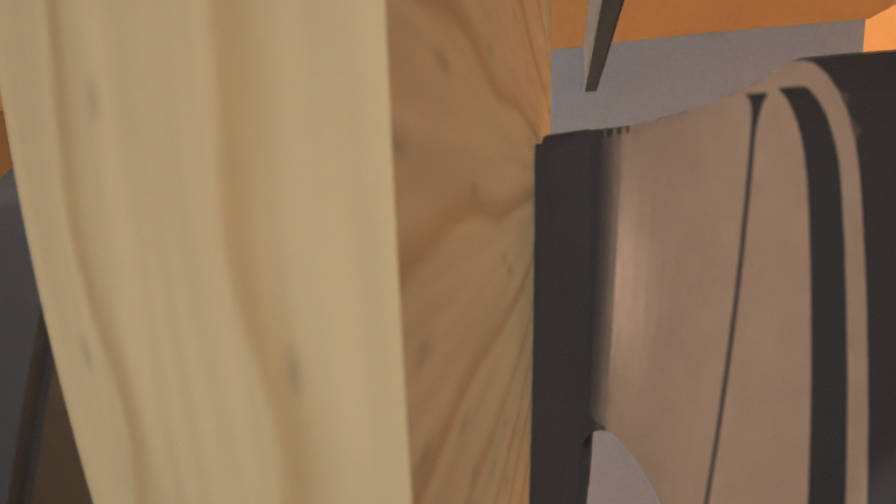

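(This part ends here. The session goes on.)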